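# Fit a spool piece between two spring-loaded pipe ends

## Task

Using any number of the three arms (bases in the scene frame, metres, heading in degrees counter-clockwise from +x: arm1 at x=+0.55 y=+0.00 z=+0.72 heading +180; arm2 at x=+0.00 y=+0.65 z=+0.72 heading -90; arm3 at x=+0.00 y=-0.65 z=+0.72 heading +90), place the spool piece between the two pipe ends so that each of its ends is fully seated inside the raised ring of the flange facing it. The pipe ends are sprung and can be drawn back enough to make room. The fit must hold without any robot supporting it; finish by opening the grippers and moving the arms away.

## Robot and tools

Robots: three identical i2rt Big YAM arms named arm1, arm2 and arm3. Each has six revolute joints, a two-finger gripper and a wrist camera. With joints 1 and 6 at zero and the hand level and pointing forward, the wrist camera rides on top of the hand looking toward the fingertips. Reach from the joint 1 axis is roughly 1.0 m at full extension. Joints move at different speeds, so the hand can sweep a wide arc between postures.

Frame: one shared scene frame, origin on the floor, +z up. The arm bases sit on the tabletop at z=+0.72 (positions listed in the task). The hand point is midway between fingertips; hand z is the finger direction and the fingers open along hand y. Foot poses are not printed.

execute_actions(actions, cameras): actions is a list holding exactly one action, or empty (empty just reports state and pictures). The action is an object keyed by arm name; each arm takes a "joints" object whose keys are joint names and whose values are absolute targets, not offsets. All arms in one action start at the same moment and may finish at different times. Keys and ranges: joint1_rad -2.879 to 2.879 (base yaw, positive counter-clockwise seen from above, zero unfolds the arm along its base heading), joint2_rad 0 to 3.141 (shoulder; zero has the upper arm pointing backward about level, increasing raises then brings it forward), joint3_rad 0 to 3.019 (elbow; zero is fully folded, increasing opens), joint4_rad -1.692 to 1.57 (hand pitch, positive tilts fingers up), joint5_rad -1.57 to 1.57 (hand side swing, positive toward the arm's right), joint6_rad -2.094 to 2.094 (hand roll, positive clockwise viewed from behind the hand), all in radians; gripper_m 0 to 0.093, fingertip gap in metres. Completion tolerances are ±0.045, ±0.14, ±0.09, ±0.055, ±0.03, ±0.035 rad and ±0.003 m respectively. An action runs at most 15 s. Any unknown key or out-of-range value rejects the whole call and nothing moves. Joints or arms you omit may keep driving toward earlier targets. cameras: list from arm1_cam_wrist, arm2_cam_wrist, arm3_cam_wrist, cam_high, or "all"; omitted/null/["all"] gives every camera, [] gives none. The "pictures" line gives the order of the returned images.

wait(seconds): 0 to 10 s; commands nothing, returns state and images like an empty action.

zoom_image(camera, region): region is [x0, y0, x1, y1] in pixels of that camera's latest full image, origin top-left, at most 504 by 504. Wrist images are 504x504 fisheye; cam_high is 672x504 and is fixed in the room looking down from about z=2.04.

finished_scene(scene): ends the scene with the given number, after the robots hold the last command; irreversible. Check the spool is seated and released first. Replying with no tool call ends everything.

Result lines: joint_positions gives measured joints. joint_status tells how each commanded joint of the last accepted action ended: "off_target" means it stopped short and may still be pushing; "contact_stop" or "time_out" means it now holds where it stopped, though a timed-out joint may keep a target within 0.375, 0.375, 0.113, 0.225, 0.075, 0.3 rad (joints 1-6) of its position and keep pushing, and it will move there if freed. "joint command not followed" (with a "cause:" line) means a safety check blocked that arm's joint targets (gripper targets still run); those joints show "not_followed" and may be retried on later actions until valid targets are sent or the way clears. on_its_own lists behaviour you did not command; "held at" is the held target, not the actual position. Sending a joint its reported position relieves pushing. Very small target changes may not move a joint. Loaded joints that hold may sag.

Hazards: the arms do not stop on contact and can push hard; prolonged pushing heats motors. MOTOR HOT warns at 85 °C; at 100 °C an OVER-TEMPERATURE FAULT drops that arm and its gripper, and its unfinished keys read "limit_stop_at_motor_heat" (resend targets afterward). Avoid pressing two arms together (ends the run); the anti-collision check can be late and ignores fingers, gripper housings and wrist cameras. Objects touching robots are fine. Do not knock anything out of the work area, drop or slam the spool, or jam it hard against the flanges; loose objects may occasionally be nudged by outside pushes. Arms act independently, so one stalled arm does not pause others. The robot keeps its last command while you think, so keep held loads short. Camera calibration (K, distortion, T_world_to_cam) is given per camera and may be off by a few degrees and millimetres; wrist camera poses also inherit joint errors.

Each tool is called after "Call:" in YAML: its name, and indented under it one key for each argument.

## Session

Call:
execute_actions:
  actions: []

Scene clock: 0.00 s.
arm1.joint_positions: joint1_rad=+0.409 joint2_rad=+0.523 joint3_rad=+1.383 joint4_rad=-1.241 joint5_rad=+0.220 joint6_rad=+0.191 gripper_m=+0.095
arm1.joint_status: not commanded
arm1.hand: x=+0.3509 y=-0.0412 z=+1.3229 quat_wxyz=(+0.073, +0.825, +0.021, -0.561) (m; scene frame)
arm2.joint_positions: joint1_rad=+0.334 joint2_rad=+0.458 joint3_rad=+1.406 joint4_rad=-1.265 joint5_rad=+0.090 joint6_rad=+0.367 gripper_m=+0.095
arm2.joint_status: not commanded
arm2.hand: x=+0.0330 y=+0.4906 z=+1.3676 quat_wxyz=(-0.512, -0.610, -0.527, +0.296) (m; scene frame)
arm3.joint_positions: joint1_rad=+0.405 joint2_rad=+0.604 joint3_rad=+1.384 joint4_rad=-1.145 joint5_rad=-0.161 joint6_rad=-0.389 gripper_m=+0.095
arm3.joint_status: not commanded
arm3.hand: x=-0.1243 y=-0.4400 z=+1.3484 quat_wxyz=(-0.357, +0.775, -0.268, -0.447) (m; scene frame)
pictures: arm1_cam_wrist, arm2_cam_wrist, arm3_cam_wrist, cam_high
camera_calibration (this result's frames):
arm1_cam_wrist: T_world_to_cam=[[-0.121325, 0.987533, -0.100296, 0.218589], [0.834587, 0.0467885, -0.548886, 0.439146], [-0.53735, -0.150299, -0.829858, 1.40513], [0, 0, 0, 1]] pos_world=[0.415063, -0.0252212, 1.42903]
arm2_cam_wrist: T_world_to_cam=[[-0.94494, -0.0772363, -0.318, 0.509353], [0.116868, 0.828018, -0.548386, 0.346549], [0.305665, -0.555356, -0.773401, 1.44102], [0, 0, 0, 1]] pos_world=[0.000338286, 0.552671, 1.4665]
arm3_cam_wrist: T_world_to_cam=[[0.736131, 0.599731, 0.313742, -0.0681058], [0.661588, -0.539724, -0.520576, 0.552502], [-0.142871, 0.59078, -0.794082, 1.43683], [0, 0, 0, 1]] pos_world=[-0.110112, -0.509809, 1.44995]
Images, in order (width x height): arm1_cam_wrist 504x504, arm2_cam_wrist 504x504, arm3_cam_wrist 504x504, cam_high 672x504.

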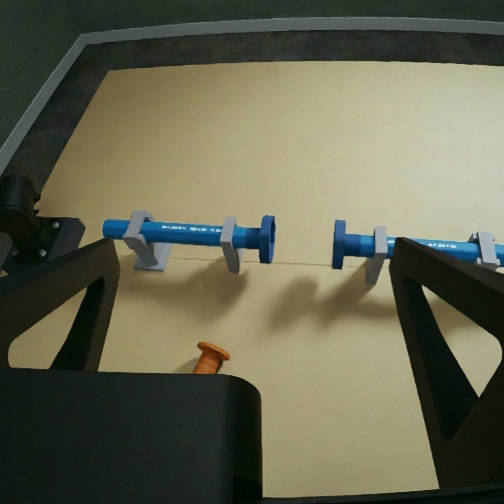

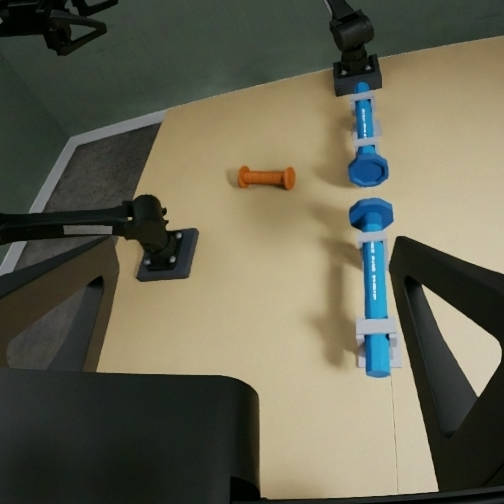

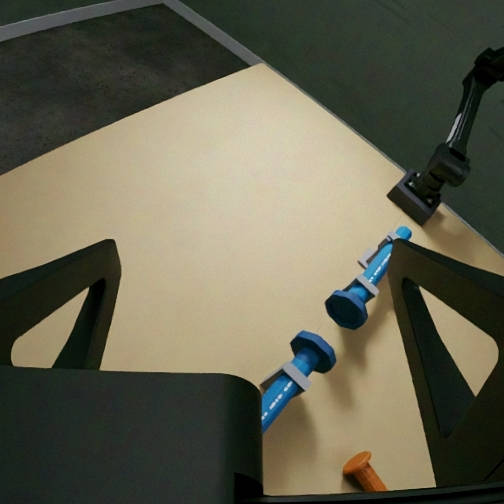

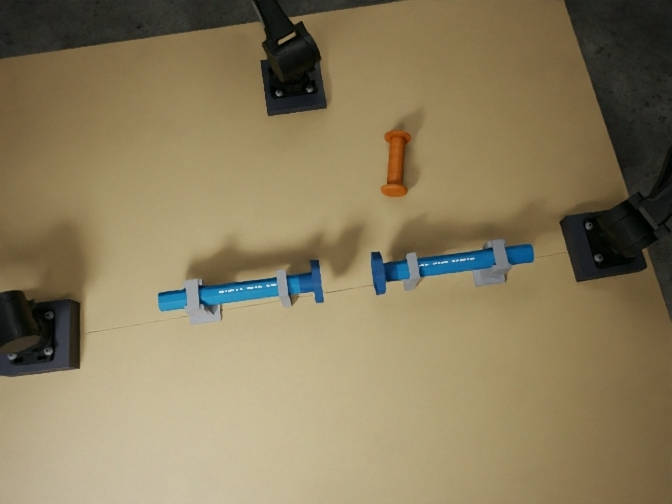

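Call:
execute_actions:
  actions:
    - {"arm1":{"joints":{"joint1_rad":0.675,"joint2_rad":1.42,"joint3_rad":0.85,"joint4_rad":-0.96,"joint5_rad":0,"joint6_rad":0.94}},"arm2":{"joints":{"joint1_rad":0.066,"joint2_rad":1.72,"joint3_rad":1.25,"joint4_rad":-1.09,"joint5_rad":0,"joint6_rad":0.06}},"arm3":{"joints":{"joint1_rad":0.03,"joint2_rad":1.5,"joint3_rad":1.0,"joint4_rad":-1.06,"joint5_rad":0,"joint6_rad":0.07}}}

Scene clock: 9.27 s.
arm1.joint_positions: joint1_rad=+0.675 joint2_rad=+1.412 joint3_rad=+0.822 joint4_rad=-0.972 joint5_rad=+0.001 joint6_rad=+0.924 gripper_m=+0.095
arm1.joint_status: all done
arm1.hand: x=+0.2736 y=-0.2120 z=+0.8020 quat_wxyz=(+0.003, +0.991, -0.134, -0.005) (m; scene frame)
arm2.joint_positions: joint1_rad=+0.076 joint2_rad=+1.716 joint3_rad=+1.248 joint4_rad=-1.096 joint5_rad=+0.003 joint6_rad=+0.070 gripper_m=+0.095
arm2.joint_status: all done
arm2.hand: x=+0.0117 y=+0.1644 z=+0.8558 quat_wxyz=(-0.005, -0.722, -0.691, +0.008) (m; scene frame)
arm3.joint_positions: joint1_rad=+0.035 joint2_rad=+1.489 joint3_rad=+0.984 joint4_rad=-1.061 joint5_rad=-0.002 joint6_rad=+0.060 gripper_m=+0.095
arm3.joint_status: all done
arm3.hand: x=-0.0106 y=-0.2572 z=+0.8513 quat_wxyz=(-0.008, +0.695, -0.719, -0.005) (m; scene frame)
pictures: arm1_cam_wrist, arm2_cam_wrist, arm3_cam_wrist, cam_high
camera_calibration (this result's frames):
arm1_cam_wrist: T_world_to_cam=[[0.265869, 0.963916, -0.0133924, 0.145006], [0.793334, -0.210884, 0.571094, -0.71585], [0.547663, -0.162461, -0.820775, 0.598917], [0, 0, 0, 1]] pos_world=[0.201352, -0.193435, 0.902336]
arm2_cam_wrist: T_world_to_cam=[[-0.998706, 0.0505928, 0.00523724, 0.00426902], [0.0443995, 0.816923, 0.575035, -0.62026], [0.0248142, 0.574524, -0.818112, 0.72625], [0, 0, 0, 1]] pos_world=[0.0137814, 0.0892412, 0.950803]
arm3_cam_wrist: T_world_to_cam=[[0.999397, -0.0343653, 0.0049717, -0.0028812], [-0.0311551, -0.824245, 0.565375, -0.687832], [-0.0153314, -0.565189, -0.824819, 0.680547], [0, 0, 0, 1]] pos_world=[-0.00811629, -0.182404, 0.950225]
Images, in order (width x height): arm1_cam_wrist 504x504, arm2_cam_wrist 504x504, arm3_cam_wrist 504x504, cam_high 672x504.

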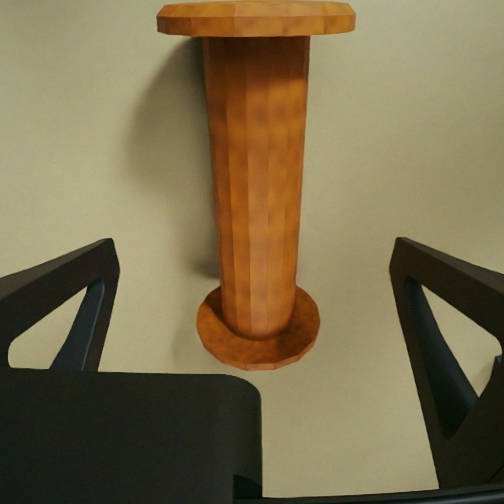

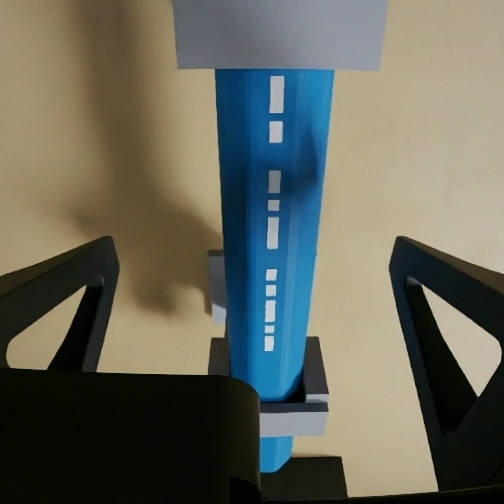

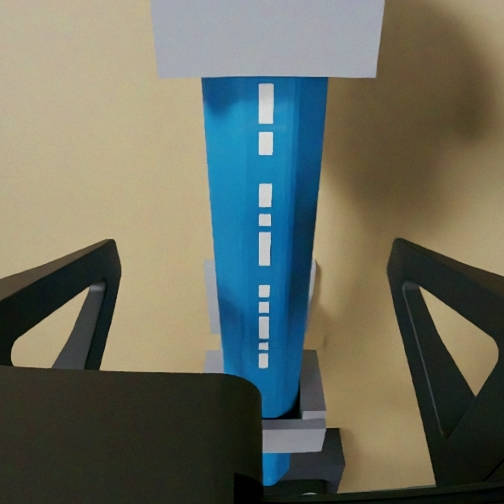

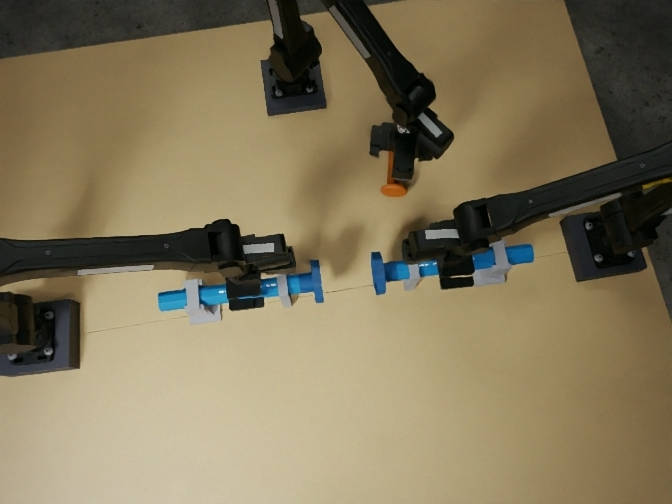

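Call:
execute_actions:
  actions:
    - {"arm1":{"joints":{"joint2_rad":1.525,"joint3_rad":0.76,"joint4_rad":-0.78}},"arm2":{"joints":{"joint1_rad":0.052,"joint2_rad":1.74,"joint3_rad":1.12,"joint4_rad":-0.935}},"arm3":{"joints":{"joint1_rad":0.022,"joint2_rad":1.52,"joint3_rad":0.87,"joint4_rad":-0.9}}}

Scene clock: 14.73 s.
arm1.joint_positions: joint1_rad=+0.675 joint2_rad=+1.536 joint3_rad=+0.748 joint4_rad=-0.796 joint5_rad=+0.001 joint6_rad=+0.925 gripper_m=+0.095
arm1.joint_status: all done
arm1.hand: x=+0.2783 y=-0.2083 z=+0.7398 quat_wxyz=(-0.005, +0.991, -0.134, +0.003) (m; scene frame)
arm2.joint_positions: joint1_rad=+0.064 joint2_rad=+1.728 joint3_rad=+1.119 joint4_rad=-0.946 joint5_rad=+0.003 joint6_rad=+0.069 gripper_m=+0.095
arm2.joint_status: all done
arm2.hand: x=+0.0056 y=+0.1849 z=+0.8078 quat_wxyz=(-0.008, -0.726, -0.687, +0.011) (m; scene frame)
arm3.joint_positions: joint1_rad=+0.035 joint2_rad=+1.510 joint3_rad=+0.865 joint4_rad=-0.908 joint5_rad=-0.002 joint6_rad=+0.060 gripper_m=+0.095
arm3.joint_status: all done
arm3.hand: x=-0.0098 y=-0.2746 z=+0.8054 quat_wxyz=(-0.012, +0.695, -0.719, -0.010) (m; scene frame)
pictures: arm1_cam_wrist, arm2_cam_wrist, arm3_cam_wrist, cam_high
camera_calibration (this result's frames):
arm1_cam_wrist: T_world_to_cam=[[0.266339, 0.963869, 0.00458751, 0.125898], [0.782963, -0.219121, 0.582198, -0.690312], [0.562168, -0.15147, -0.813034, 0.538391], [0, 0, 0, 1]] pos_world=[0.204291, -0.191061, 0.839051]
arm2_cam_wrist: T_world_to_cam=[[-0.998063, 0.0620421, 0.00447668, -0.00415008], [0.0535944, 0.82117, 0.568161, -0.604421], [0.0315738, 0.567301, -0.822905, 0.680566], [0, 0, 0, 1]] pos_world=[0.0067635, 0.110505, 0.903468]
arm3_cam_wrist: T_world_to_cam=[[0.999401, -0.0343364, 0.00421368, -0.0033935], [-0.0309007, -0.831297, 0.554968, -0.669671], [-0.0155528, -0.554766, -0.831861, 0.641445], [0, 0, 0, 1]] pos_world=[-0.00732558, -0.20096, 0.905254]
Images, in order (width x height): arm1_cam_wrist 504x504, arm2_cam_wrist 504x504, arm3_cam_wrist 504x504, cam_high 672x504.

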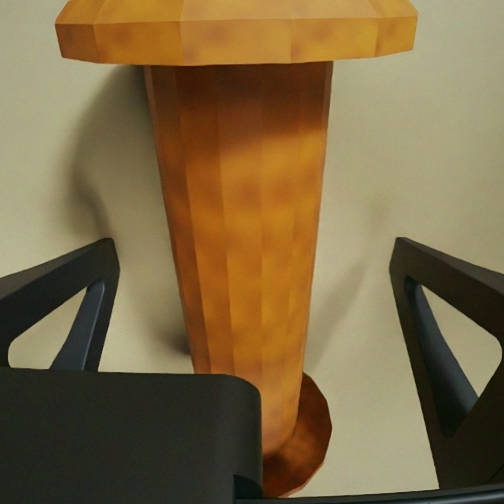

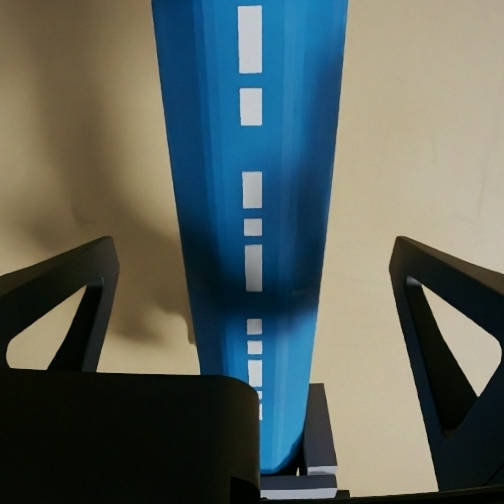

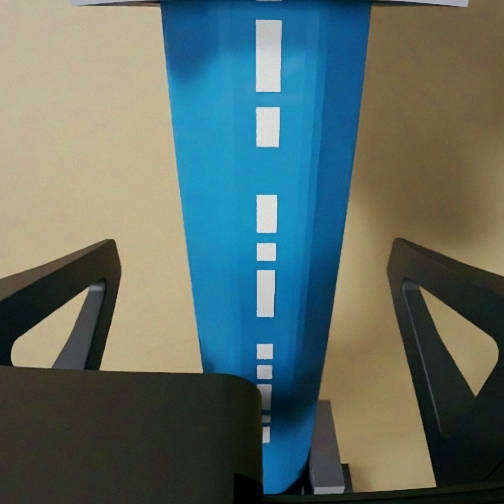

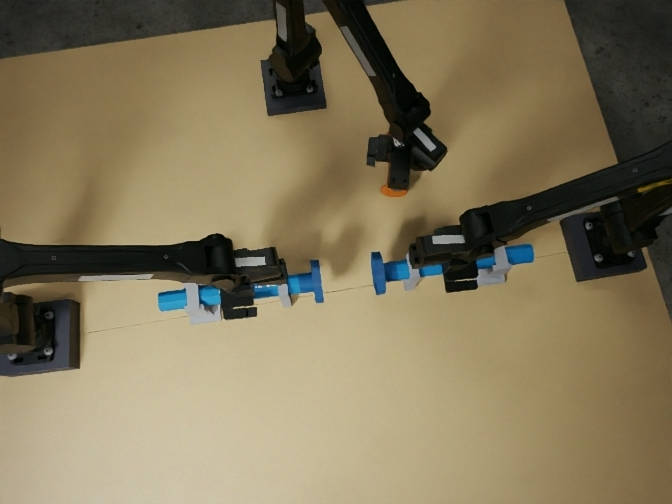

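Call:
execute_actions:
  actions:
    - {"arm1":{"joints":{"gripper_m":0}},"arm2":{"joints":{"joint3_rad":1.09,"joint4_rad":-0.92}},"arm3":{"joints":{"gripper_m":0}}}
  cameras: []

Call:
execute_actions:
  actions:
    - {"arm1":{"joints":{"joint2_rad":1.4,"joint3_rad":1.2,"joint4_rad":-1.3}},"arm2":{"joints":{"gripper_m":0}}}
  cameras: []

Call:
execute_actions:
  actions:
    - {"arm1":{"joints":{"joint1_rad":0.095,"joint2_rad":1.62,"joint3_rad":1.5,"joint4_rad":-1.2,"joint6_rad":1.70}},"arm2":{"joints":{"joint2_rad":1.53,"joint3_rad":0.9}},"arm3":{"joints":{"joint2_rad":1.31,"joint3_rad":0.68}}}

Call:
zoom_image:
  camera: "cam_high"
  region: [240,170,460,330]

Scene clock: 24.97 s.
arm1.joint_positions: joint1_rad=+0.675 joint2_rad=+1.536 joint3_rad=+0.748 joint4_rad=-0.793 joint5_rad=+0.001 joint6_rad=+0.927 gripper_m=+0.035
arm1.joint_status: gripper_m off_target (ended at +0.035, target +0.000)
arm1.hand: x=+0.2777 y=-0.2089 z=+0.7399 quat_wxyz=(-0.003, +0.991, -0.135, +0.002) (m; scene frame)
arm2.joint_positions: joint1_rad=+0.064 joint2_rad=+1.728 joint3_rad=+1.094 joint4_rad=-0.930 joint5_rad=+0.003 joint6_rad=+0.069 gripper_m=+0.095
arm2.joint_status: all done
arm2.hand: x=+0.0054 y=+0.1927 z=+0.7999 quat_wxyz=(-0.005, -0.726, -0.687, +0.008) (m; scene frame)
arm3.joint_positions: joint1_rad=+0.032 joint2_rad=+1.510 joint3_rad=+0.865 joint4_rad=-0.908 joint5_rad=+0.004 joint6_rad=+0.059 gripper_m=+0.039
arm3.joint_status: gripper_m off_target (ended at +0.039, target +0.000)
arm3.hand: x=-0.0076 y=-0.2744 z=+0.8054 quat_wxyz=(-0.015, +0.694, -0.720, -0.008) (m; scene frame)
pictures: none
No camera images: the call's "cameras" was empty. Leave "cameras" out to get every camera's image.

Scene clock: 26.20 s.
arm1.joint_positions: joint1_rad=+0.675 joint2_rad=+1.405 joint3_rad=+1.158 joint4_rad=-1.285 joint5_rad=+0.001 joint6_rad=+0.927 gripper_m=+0.035
arm1.joint_status: all done
arm1.hand: x=+0.2284 y=-0.2471 z=+0.9216 quat_wxyz=(+0.014, +0.991, -0.135, -0.015) (m; scene frame)
arm2.joint_positions: joint1_rad=+0.064 joint2_rad=+1.728 joint3_rad=+1.094 joint4_rad=-0.929 joint5_rad=+0.001 joint6_rad=+0.065 gripper_m=+0.039
arm2.joint_status: gripper_m off_target (ended at +0.039, target +0.000)
arm2.hand: x=+0.0058 y=+0.1925 z=+0.7999 quat_wxyz=(-0.006, -0.725, -0.689, +0.007) (m; scene frame)
arm3.joint_positions: joint1_rad=+0.032 joint2_rad=+1.510 joint3_rad=+0.865 joint4_rad=-0.908 joint5_rad=+0.004 joint6_rad=+0.059 gripper_m=+0.039
arm3.joint_status: not commanded
arm3.hand: x=-0.0076 y=-0.2744 z=+0.8054 quat_wxyz=(-0.015, +0.694, -0.720, -0.008) (m; scene frame)
pictures: none
No camera images: the call's "cameras" was empty. Leave "cameras" out to get every camera's image.

Scene clock: 27.93 s.
arm1.joint_positions: joint1_rad=+0.099 joint2_rad=+1.654 joint3_rad=+1.442 joint4_rad=-1.204 joint5_rad=+0.001 joint6_rad=+1.684 gripper_m=+0.035
arm1.joint_status: all done
arm1.hand: x=+0.0199 y=-0.0418 z=+0.9249 quat_wxyz=(+0.060, +0.693, -0.717, -0.050) (m; scene frame)
arm2.joint_positions: joint1_rad=+0.064 joint2_rad=+1.629 joint3_rad=+0.960 joint4_rad=-0.811 joint5_rad=-0.003 joint6_rad=+0.061 gripper_m=+0.039
arm2.joint_status: all done
arm2.hand: x=+0.0062 y=+0.2165 z=+0.8010 quat_wxyz=(-0.038, -0.722, -0.690, +0.035) (m; scene frame)
arm3.joint_positions: joint1_rad=+0.032 joint2_rad=+1.393 joint3_rad=+0.735 joint4_rad=-0.797 joint5_rad=-0.001 joint6_rad=+0.058 gripper_m=+0.039
arm3.joint_status: all done
arm3.hand: x=-0.0078 y=-0.2982 z=+0.8053 quat_wxyz=(-0.046, +0.693, -0.718, -0.046) (m; scene frame)
pictures: arm1_cam_wrist, arm2_cam_wrist, arm3_cam_wrist, cam_high
camera_calibration (this result's frames):
arm1_cam_wrist: T_world_to_cam=[[0.986146, -0.035454, -0.162049, 0.13149], [0.0669043, -0.808905, 0.58412, -0.571453], [-0.151792, -0.586869, -0.795326, 0.839069], [0, 0, 0, 1]] pos_world=[0.0359279, 0.0348344, 1.02244]
arm2_cam_wrist: T_world_to_cam=[[-0.99857, 0.0530573, -0.00649648, 0.00524836], [0.0425327, 0.862282, 0.504639, -0.58447], [0.0323766, 0.503641, -0.863306, 0.703138], [0, 0, 0, 1]] pos_world=[0.00733477, 0.14957, 0.902004]
arm3_cam_wrist: T_world_to_cam=[[0.999344, -0.0362235, -0.000479006, -0.00301051], [-0.0317426, -0.881942, 0.470288, -0.636207], [-0.0174579, -0.469964, -0.882513, 0.694387], [0, 0, 0, 1]] pos_world=[-0.00506374, -0.234869, 0.912005]
Images, in order (width x height): arm1_cam_wrist 504x504, arm2_cam_wrist 504x504, arm3_cam_wrist 504x504, cam_high 672x504.

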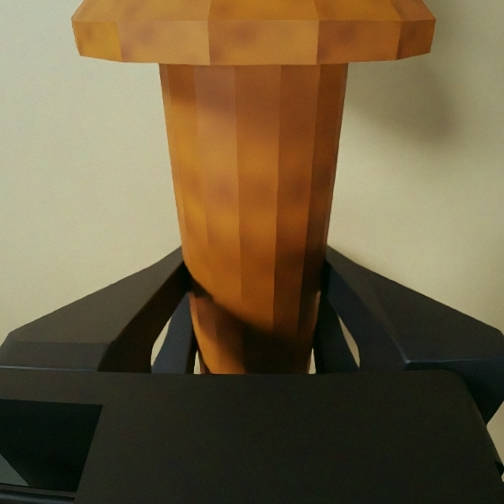

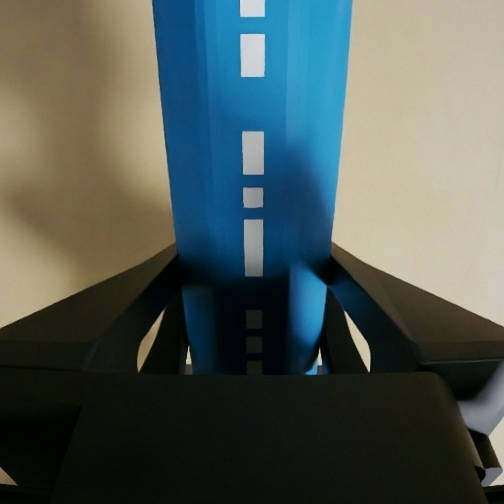

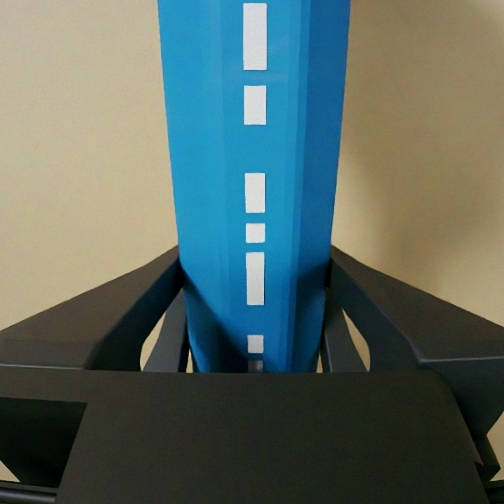

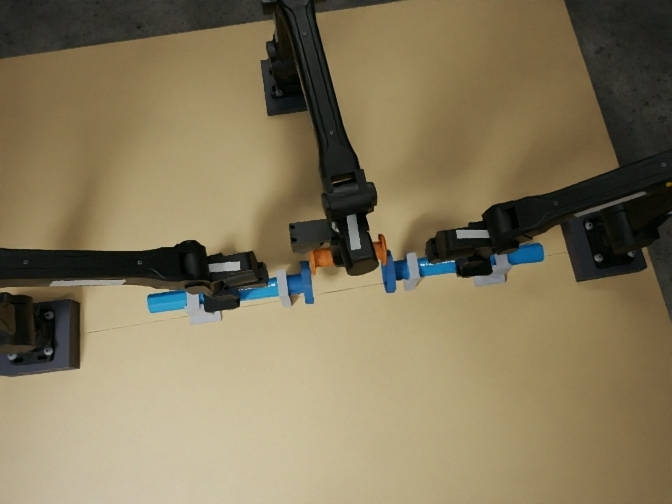

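Region (240, 170, 460, 330) of cam_high's 672x504 image, scaled by 2.291, with more detail than that image has; it fills the top 367 rows of this view, and the rest is white.

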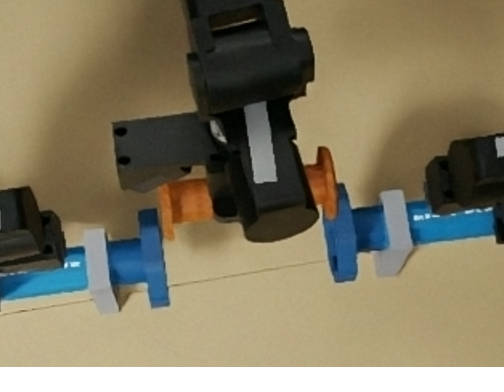

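Call:
execute_actions:
  actions:
    - {"arm1":{"joints":{"joint2_rad":1.74,"joint4_rad":-1.12}}}
  cameras: ["arm1_cam_wrist","cam_high"]

Call:
zoom_image:
  camera: "cam_high"
  region: [240,170,460,330]

Scene clock: 33.20 s.
arm1.joint_positions: joint1_rad=+0.099 joint2_rad=+1.771 joint3_rad=+1.451 joint4_rad=-1.138 joint5_rad=+0.001 joint6_rad=+1.685 gripper_m=+0.035
arm1.joint_status: all done
arm1.hand: x=-0.0020 y=-0.0435 z=+0.8696 quat_wxyz=(+0.044, +0.694, -0.718, -0.037) (m; scene frame)
arm2.joint_positions: joint1_rad=+0.064 joint2_rad=+1.629 joint3_rad=+0.960 joint4_rad=-0.811 joint5_rad=-0.003 joint6_rad=+0.061 gripper_m=+0.039
arm2.joint_status: not commanded
arm2.hand: x=+0.0062 y=+0.2165 z=+0.8010 quat_wxyz=(-0.038, -0.722, -0.690, +0.035) (m; scene frame)
arm3.joint_positions: joint1_rad=+0.032 joint2_rad=+1.393 joint3_rad=+0.735 joint4_rad=-0.797 joint5_rad=-0.001 joint6_rad=+0.058 gripper_m=+0.039
arm3.joint_status: not commanded
arm3.hand: x=-0.0078 y=-0.2982 z=+0.8053 quat_wxyz=(-0.046, +0.693, -0.718, -0.046) (m; scene frame)
pictures: arm1_cam_wrist, cam_high
camera_calibration (this result's frames):
arm1_cam_wrist: T_world_to_cam=[[0.99199, -0.0357284, -0.121156, 0.108428], [0.0420949, -0.810827, 0.58377, -0.538926], [-0.119094, -0.584194, -0.802829, 0.797399], [0, 0, 0, 1]] pos_world=[0.010092, 0.0327338, 0.96792]
Images, in order (width x height): arm1_cam_wrist 504x504, cam_high 672x504.

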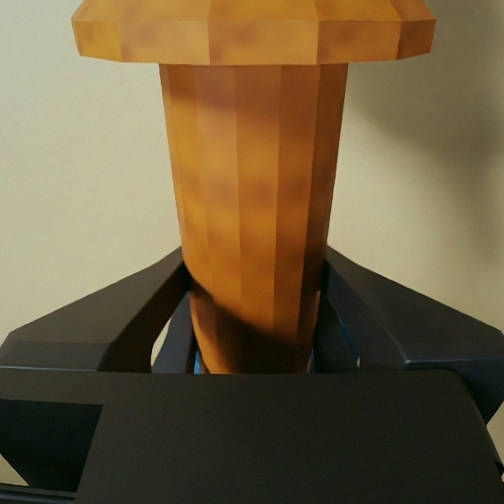

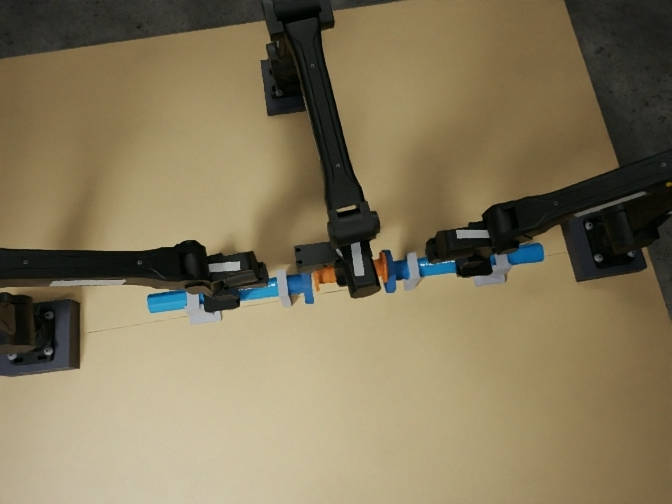

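Region (240, 170, 460, 330) of cam_high's 672x504 image, scaled by 2.291, with more detail than that image has; it fills the top 367 rows of this view, and the rest is white.

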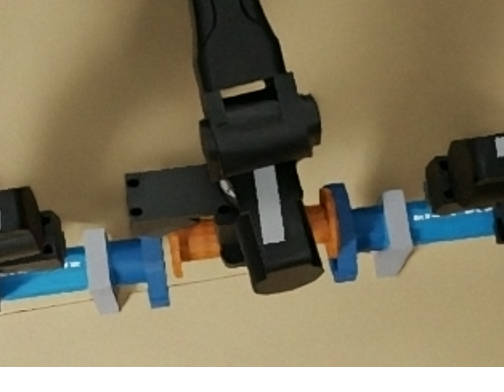

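Call:
execute_actions:
  actions:
    - {"arm1":{"joints":{"joint1_rad":0.087}}}
  cameras: []

Call:
execute_actions:
  actions:
    - {"arm1":{"joints":{"joint2_rad":1.85}}}
  cameras: ["arm1_cam_wrist","cam_high"]

Call:
zoom_image:
  camera: "cam_high"
  region: [240,170,460,330]

Scene clock: 43.53 s.
arm1.joint_positions: joint1_rad=+0.093 joint2_rad=+1.771 joint3_rad=+1.451 joint4_rad=-1.138 joint5_rad=+0.001 joint6_rad=+1.685 gripper_m=+0.035
arm1.joint_status: all done
arm1.hand: x=-0.0022 y=-0.0406 z=+0.8696 quat_wxyz=(+0.044, +0.692, -0.720, -0.037) (m; scene frame)
arm2.joint_positions: joint1_rad=+0.064 joint2_rad=+1.629 joint3_rad=+0.960 joint4_rad=-0.811 joint5_rad=-0.003 joint6_rad=+0.061 gripper_m=+0.039
arm2.joint_status: not commanded
arm2.hand: x=+0.0062 y=+0.2165 z=+0.8010 quat_wxyz=(-0.038, -0.722, -0.690, +0.035) (m; scene frame)
arm3.joint_positions: joint1_rad=+0.032 joint2_rad=+1.393 joint3_rad=+0.735 joint4_rad=-0.797 joint5_rad=-0.001 joint6_rad=+0.058 gripper_m=+0.039
arm3.joint_status: not commanded
arm3.hand: x=-0.0078 y=-0.2982 z=+0.8053 quat_wxyz=(-0.046, +0.693, -0.718, -0.046) (m; scene frame)
pictures: none
No camera images: the call's "cameras" was empty. Leave "cameras" out to get every camera's image.

Scene clock: 44.50 s.
arm1.joint_positions: joint1_rad=+0.093 joint2_rad=+1.880 joint3_rad=+1.453 joint4_rad=-1.135 joint5_rad=+0.001 joint6_rad=+1.685 gripper_m=+0.035
arm1.joint_status: all done
arm1.hand: x=+0.0003 y=-0.0404 z=+0.8122 quat_wxyz=(+0.004, +0.693, -0.721, -0.004) (m; scene frame)
arm2.joint_positions: joint1_rad=+0.064 joint2_rad=+1.629 joint3_rad=+0.960 joint4_rad=-0.811 joint5_rad=-0.003 joint6_rad=+0.061 gripper_m=+0.039
arm2.joint_status: not commanded
arm2.hand: x=+0.0062 y=+0.2165 z=+0.8010 quat_wxyz=(-0.038, -0.722, -0.690, +0.035) (m; scene frame)
arm3.joint_positions: joint1_rad=+0.032 joint2_rad=+1.393 joint3_rad=+0.735 joint4_rad=-0.797 joint5_rad=-0.001 joint6_rad=+0.058 gripper_m=+0.039
arm3.joint_status: not commanded
arm3.hand: x=-0.0078 y=-0.2982 z=+0.8053 quat_wxyz=(-0.046, +0.693, -0.718, -0.046) (m; scene frame)
pictures: arm1_cam_wrist, cam_high
camera_calibration (this result's frames):
arm1_cam_wrist: T_world_to_cam=[[0.999033, -0.0404401, -0.0172431, 0.0147557], [-0.0230351, -0.815586, 0.578178, -0.498639], [-0.0374448, -0.577221, -0.815729, 0.764163], [0, 0, 0, 1]] pos_world=[0.00238626, 0.0350053, 0.911906]
Images, in order (width x height): arm1_cam_wrist 504x504, cam_high 672x504.

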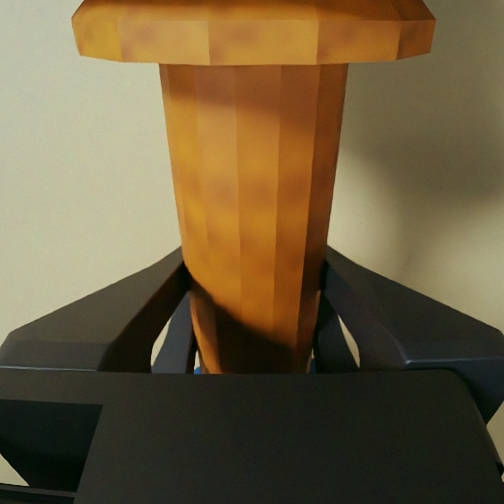

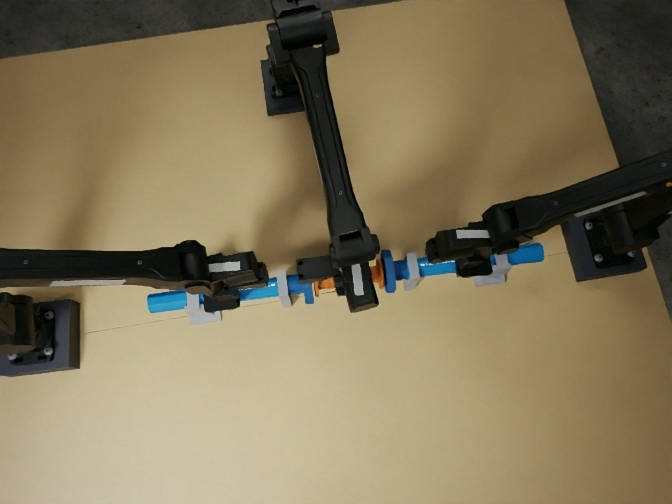

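Region (240, 170, 460, 330) of cam_high's 672x504 image, scaled by 2.291, with more detail than that image has; it fills the top 367 rows of this view, and the rest is white.

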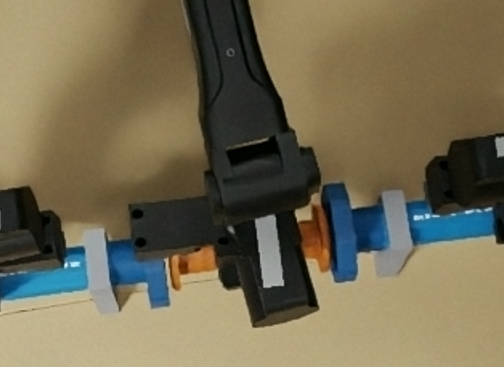

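Call:
execute_actions:
  actions:
    - {"arm2":{"joints":{"joint2_rad":1.69,"joint3_rad":1.04,"joint4_rad":-0.88}},"arm3":{"joints":{"joint2_rad":1.46,"joint3_rad":0.81,"joint4_rad":-0.86}}}
  cameras: ["arm1_cam_wrist","cam_high"]

Call:
zoom_image:
  camera: "cam_high"
  region: [240,170,460,330]

Scene clock: 48.83 s.
arm1.joint_positions: joint1_rad=+0.093 joint2_rad=+1.884 joint3_rad=+1.453 joint4_rad=-1.135 joint5_rad=-0.001 joint6_rad=+1.685 gripper_m=+0.035
arm1.joint_status: not commanded
arm1.hand: x=+0.0005 y=-0.0406 z=+0.8102 quat_wxyz=(+0.003, +0.693, -0.721, -0.002) (m; scene frame)
arm2.joint_positions: joint1_rad=+0.064 joint2_rad=+1.671 joint3_rad=+1.014 joint4_rad=-0.848 joint5_rad=-0.002 joint6_rad=+0.061 gripper_m=+0.039
arm2.joint_status: all done
arm2.hand: x=+0.0063 y=+0.2044 z=+0.7999 quat_wxyz=(-0.028, -0.723, -0.690, +0.026) (m; scene frame)
arm3.joint_positions: joint1_rad=+0.032 joint2_rad=+1.445 joint3_rad=+0.788 joint4_rad=-0.832 joint5_rad=-0.001 joint6_rad=+0.056 gripper_m=+0.039
arm3.joint_status: all done
arm3.hand: x=-0.0081 y=-0.2865 z=+0.8045 quat_wxyz=(-0.035, +0.695, -0.718, -0.033) (m; scene frame)
pictures: arm1_cam_wrist, cam_high
camera_calibration (this result's frames):
arm1_cam_wrist: T_world_to_cam=[[0.999079, -0.0408295, -0.0131908, 0.0111586], [-0.0256292, -0.81442, 0.57971, -0.498793], [-0.0344121, -0.578838, -0.814716, 0.761542], [0, 0, 0, 1]] pos_world=[0.00227427, 0.0350384, 0.909743]
Images, in order (width x height): arm1_cam_wrist 504x504, cam_high 672x504.

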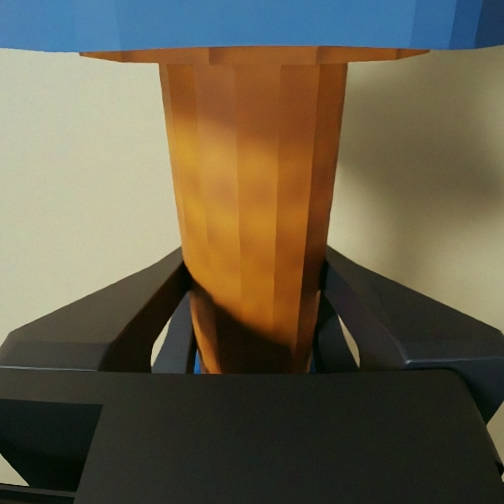

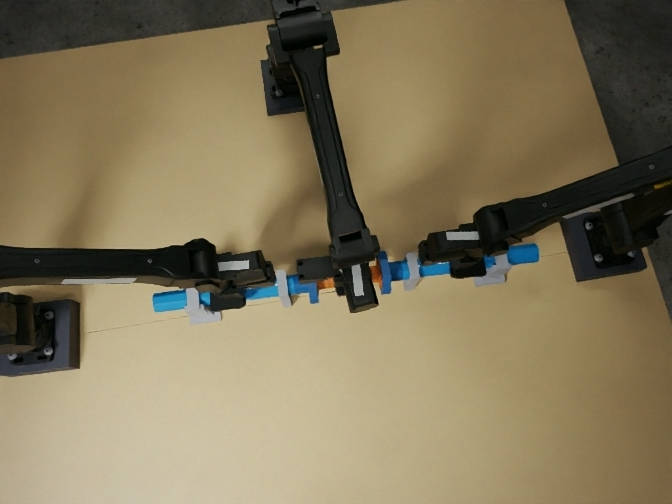

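Region (240, 170, 460, 330) of cam_high's 672x504 image, scaled by 2.291, with more detail than that image has; it fills the top 367 rows of this view, and the rest is white.

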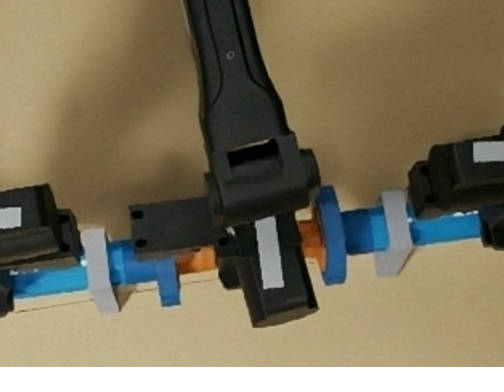

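Inside both rings; releasing the pipes lets the springs seat it.

Call:
execute_actions:
  actions:
    - {"arm2":{"joints":{"gripper_m":0.093}},"arm3":{"joints":{"gripper_m":0.093}}}
  cameras: []

Call:
execute_actions:
  actions:
    - {"arm1":{"joints":{"gripper_m":0.093}},"arm2":{"joints":{"joint2_rad":1.25}},"arm3":{"joints":{"joint2_rad":1.05}}}
  cameras: []

Call:
execute_actions:
  actions:
    - {"arm1":{"joints":{"joint2_rad":1.5}}}
  cameras: ["cam_high"]

Call:
zoom_image:
  camera: "cam_high"
  region: [240,170,460,330]

Scene clock: 52.97 s.
arm1.joint_positions: joint1_rad=+0.093 joint2_rad=+1.885 joint3_rad=+1.453 joint4_rad=-1.135 joint5_rad=-0.004 joint6_rad=+1.685 gripper_m=+0.035
arm1.joint_status: not commanded
arm1.hand: x=+0.0006 y=-0.0408 z=+0.8098 quat_wxyz=(+0.004, +0.693, -0.721, +0.000) (m; scene frame)
arm2.joint_positions: joint1_rad=+0.064 joint2_rad=+1.672 joint3_rad=+1.014 joint4_rad=-0.871 joint5_rad=-0.002 joint6_rad=+0.061 gripper_m=+0.093
arm2.joint_status: all done
arm2.hand: x=+0.0062 y=+0.2099 z=+0.7994 quat_wxyz=(-0.020, -0.723, -0.690, +0.018) (m; scene frame)
arm3.joint_positions: joint1_rad=+0.032 joint2_rad=+1.445 joint3_rad=+0.788 joint4_rad=-0.853 joint5_rad=-0.001 joint6_rad=+0.059 gripper_m=+0.093
arm3.joint_status: all done
arm3.hand: x=-0.0080 y=-0.2916 z=+0.8040 quat_wxyz=(-0.028, +0.694, -0.719, -0.025) (m; scene frame)
pictures: none
No camera images: the call's "cameras" was empty. Leave "cameras" out to get every camera's image.

Scene clock: 54.23 s.
arm1.joint_positions: joint1_rad=+0.093 joint2_rad=+1.863 joint3_rad=+1.456 joint4_rad=-1.135 joint5_rad=-0.003 joint6_rad=+1.685 gripper_m=+0.093
arm1.joint_status: all done
arm1.hand: x=-0.0019 y=-0.0410 z=+0.8226 quat_wxyz=(+0.013, +0.692, -0.721, -0.009) (m; scene frame)
arm2.joint_positions: joint1_rad=+0.064 joint2_rad=+1.235 joint3_rad=+1.014 joint4_rad=-0.873 joint5_rad=-0.002 joint6_rad=+0.061 gripper_m=+0.093
arm2.joint_status: all done
arm2.hand: x=+0.0066 y=+0.2056 z=+0.9864 quat_wxyz=(-0.177, -0.702, -0.670, +0.164) (m; scene frame)
arm3.joint_positions: joint1_rad=+0.032 joint2_rad=+1.038 joint3_rad=+0.788 joint4_rad=-0.854 joint5_rad=-0.001 joint6_rad=+0.060 gripper_m=+0.093
arm3.joint_status: all done
arm3.hand: x=-0.0091 y=-0.2840 z=+0.9452 quat_wxyz=(-0.163, +0.675, -0.699, -0.173) (m; scene frame)
pictures: none
No camera images: the call's "cameras" was empty. Leave "cameras" out to get every camera's image.

Scene clock: 55.63 s.
arm1.joint_positions: joint1_rad=+0.093 joint2_rad=+1.504 joint3_rad=+1.481 joint4_rad=-1.135 joint5_rad=-0.002 joint6_rad=+1.685 gripper_m=+0.093
arm1.joint_status: all done
arm1.hand: x=+0.0073 y=-0.0401 z=+1.0246 quat_wxyz=(+0.160, +0.678, -0.706, -0.130) (m; scene frame)
arm2.joint_positions: joint1_rad=+0.064 joint2_rad=+1.235 joint3_rad=+1.014 joint4_rad=-0.873 joint5_rad=-0.002 joint6_rad=+0.061 gripper_m=+0.093
arm2.joint_status: not commanded
arm2.hand: x=+0.0066 y=+0.2056 z=+0.9864 quat_wxyz=(-0.177, -0.702, -0.670, +0.164) (m; scene frame)
arm3.joint_positions: joint1_rad=+0.032 joint2_rad=+1.038 joint3_rad=+0.788 joint4_rad=-0.854 joint5_rad=-0.001 joint6_rad=+0.060 gripper_m=+0.093
arm3.joint_status: not commanded
arm3.hand: x=-0.0091 y=-0.2840 z=+0.9452 quat_wxyz=(-0.163, +0.675, -0.699, -0.173) (m; scene frame)
pictures: cam_high
Images, in order (width x height): cam_high 672x504.

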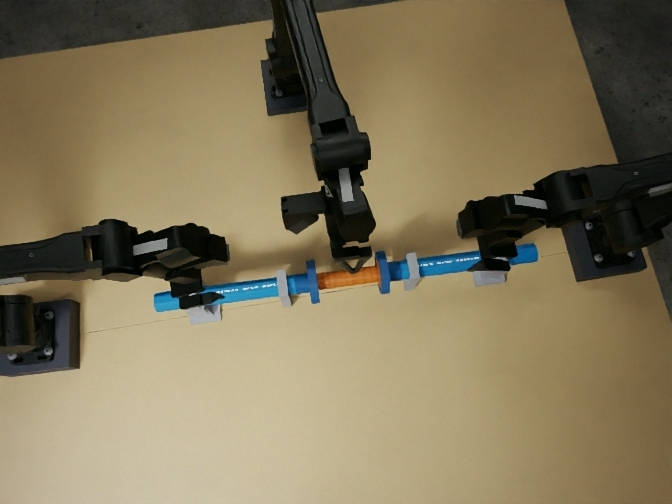

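Region (240, 170, 460, 330) of cam_high's 672x504 image, scaled by 2.291, with more detail than that image has; it fills the top 367 rows of this view, and the rest is white.

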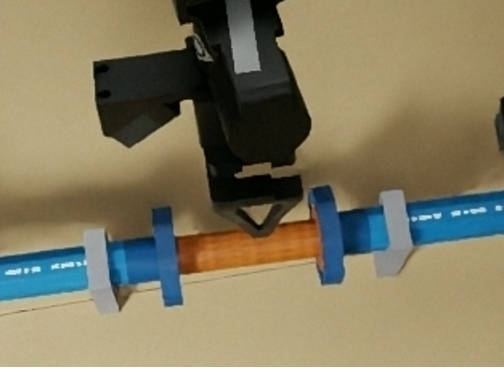

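Call:
finished_scene:
  scene: 2

The scene is finished: the task was done.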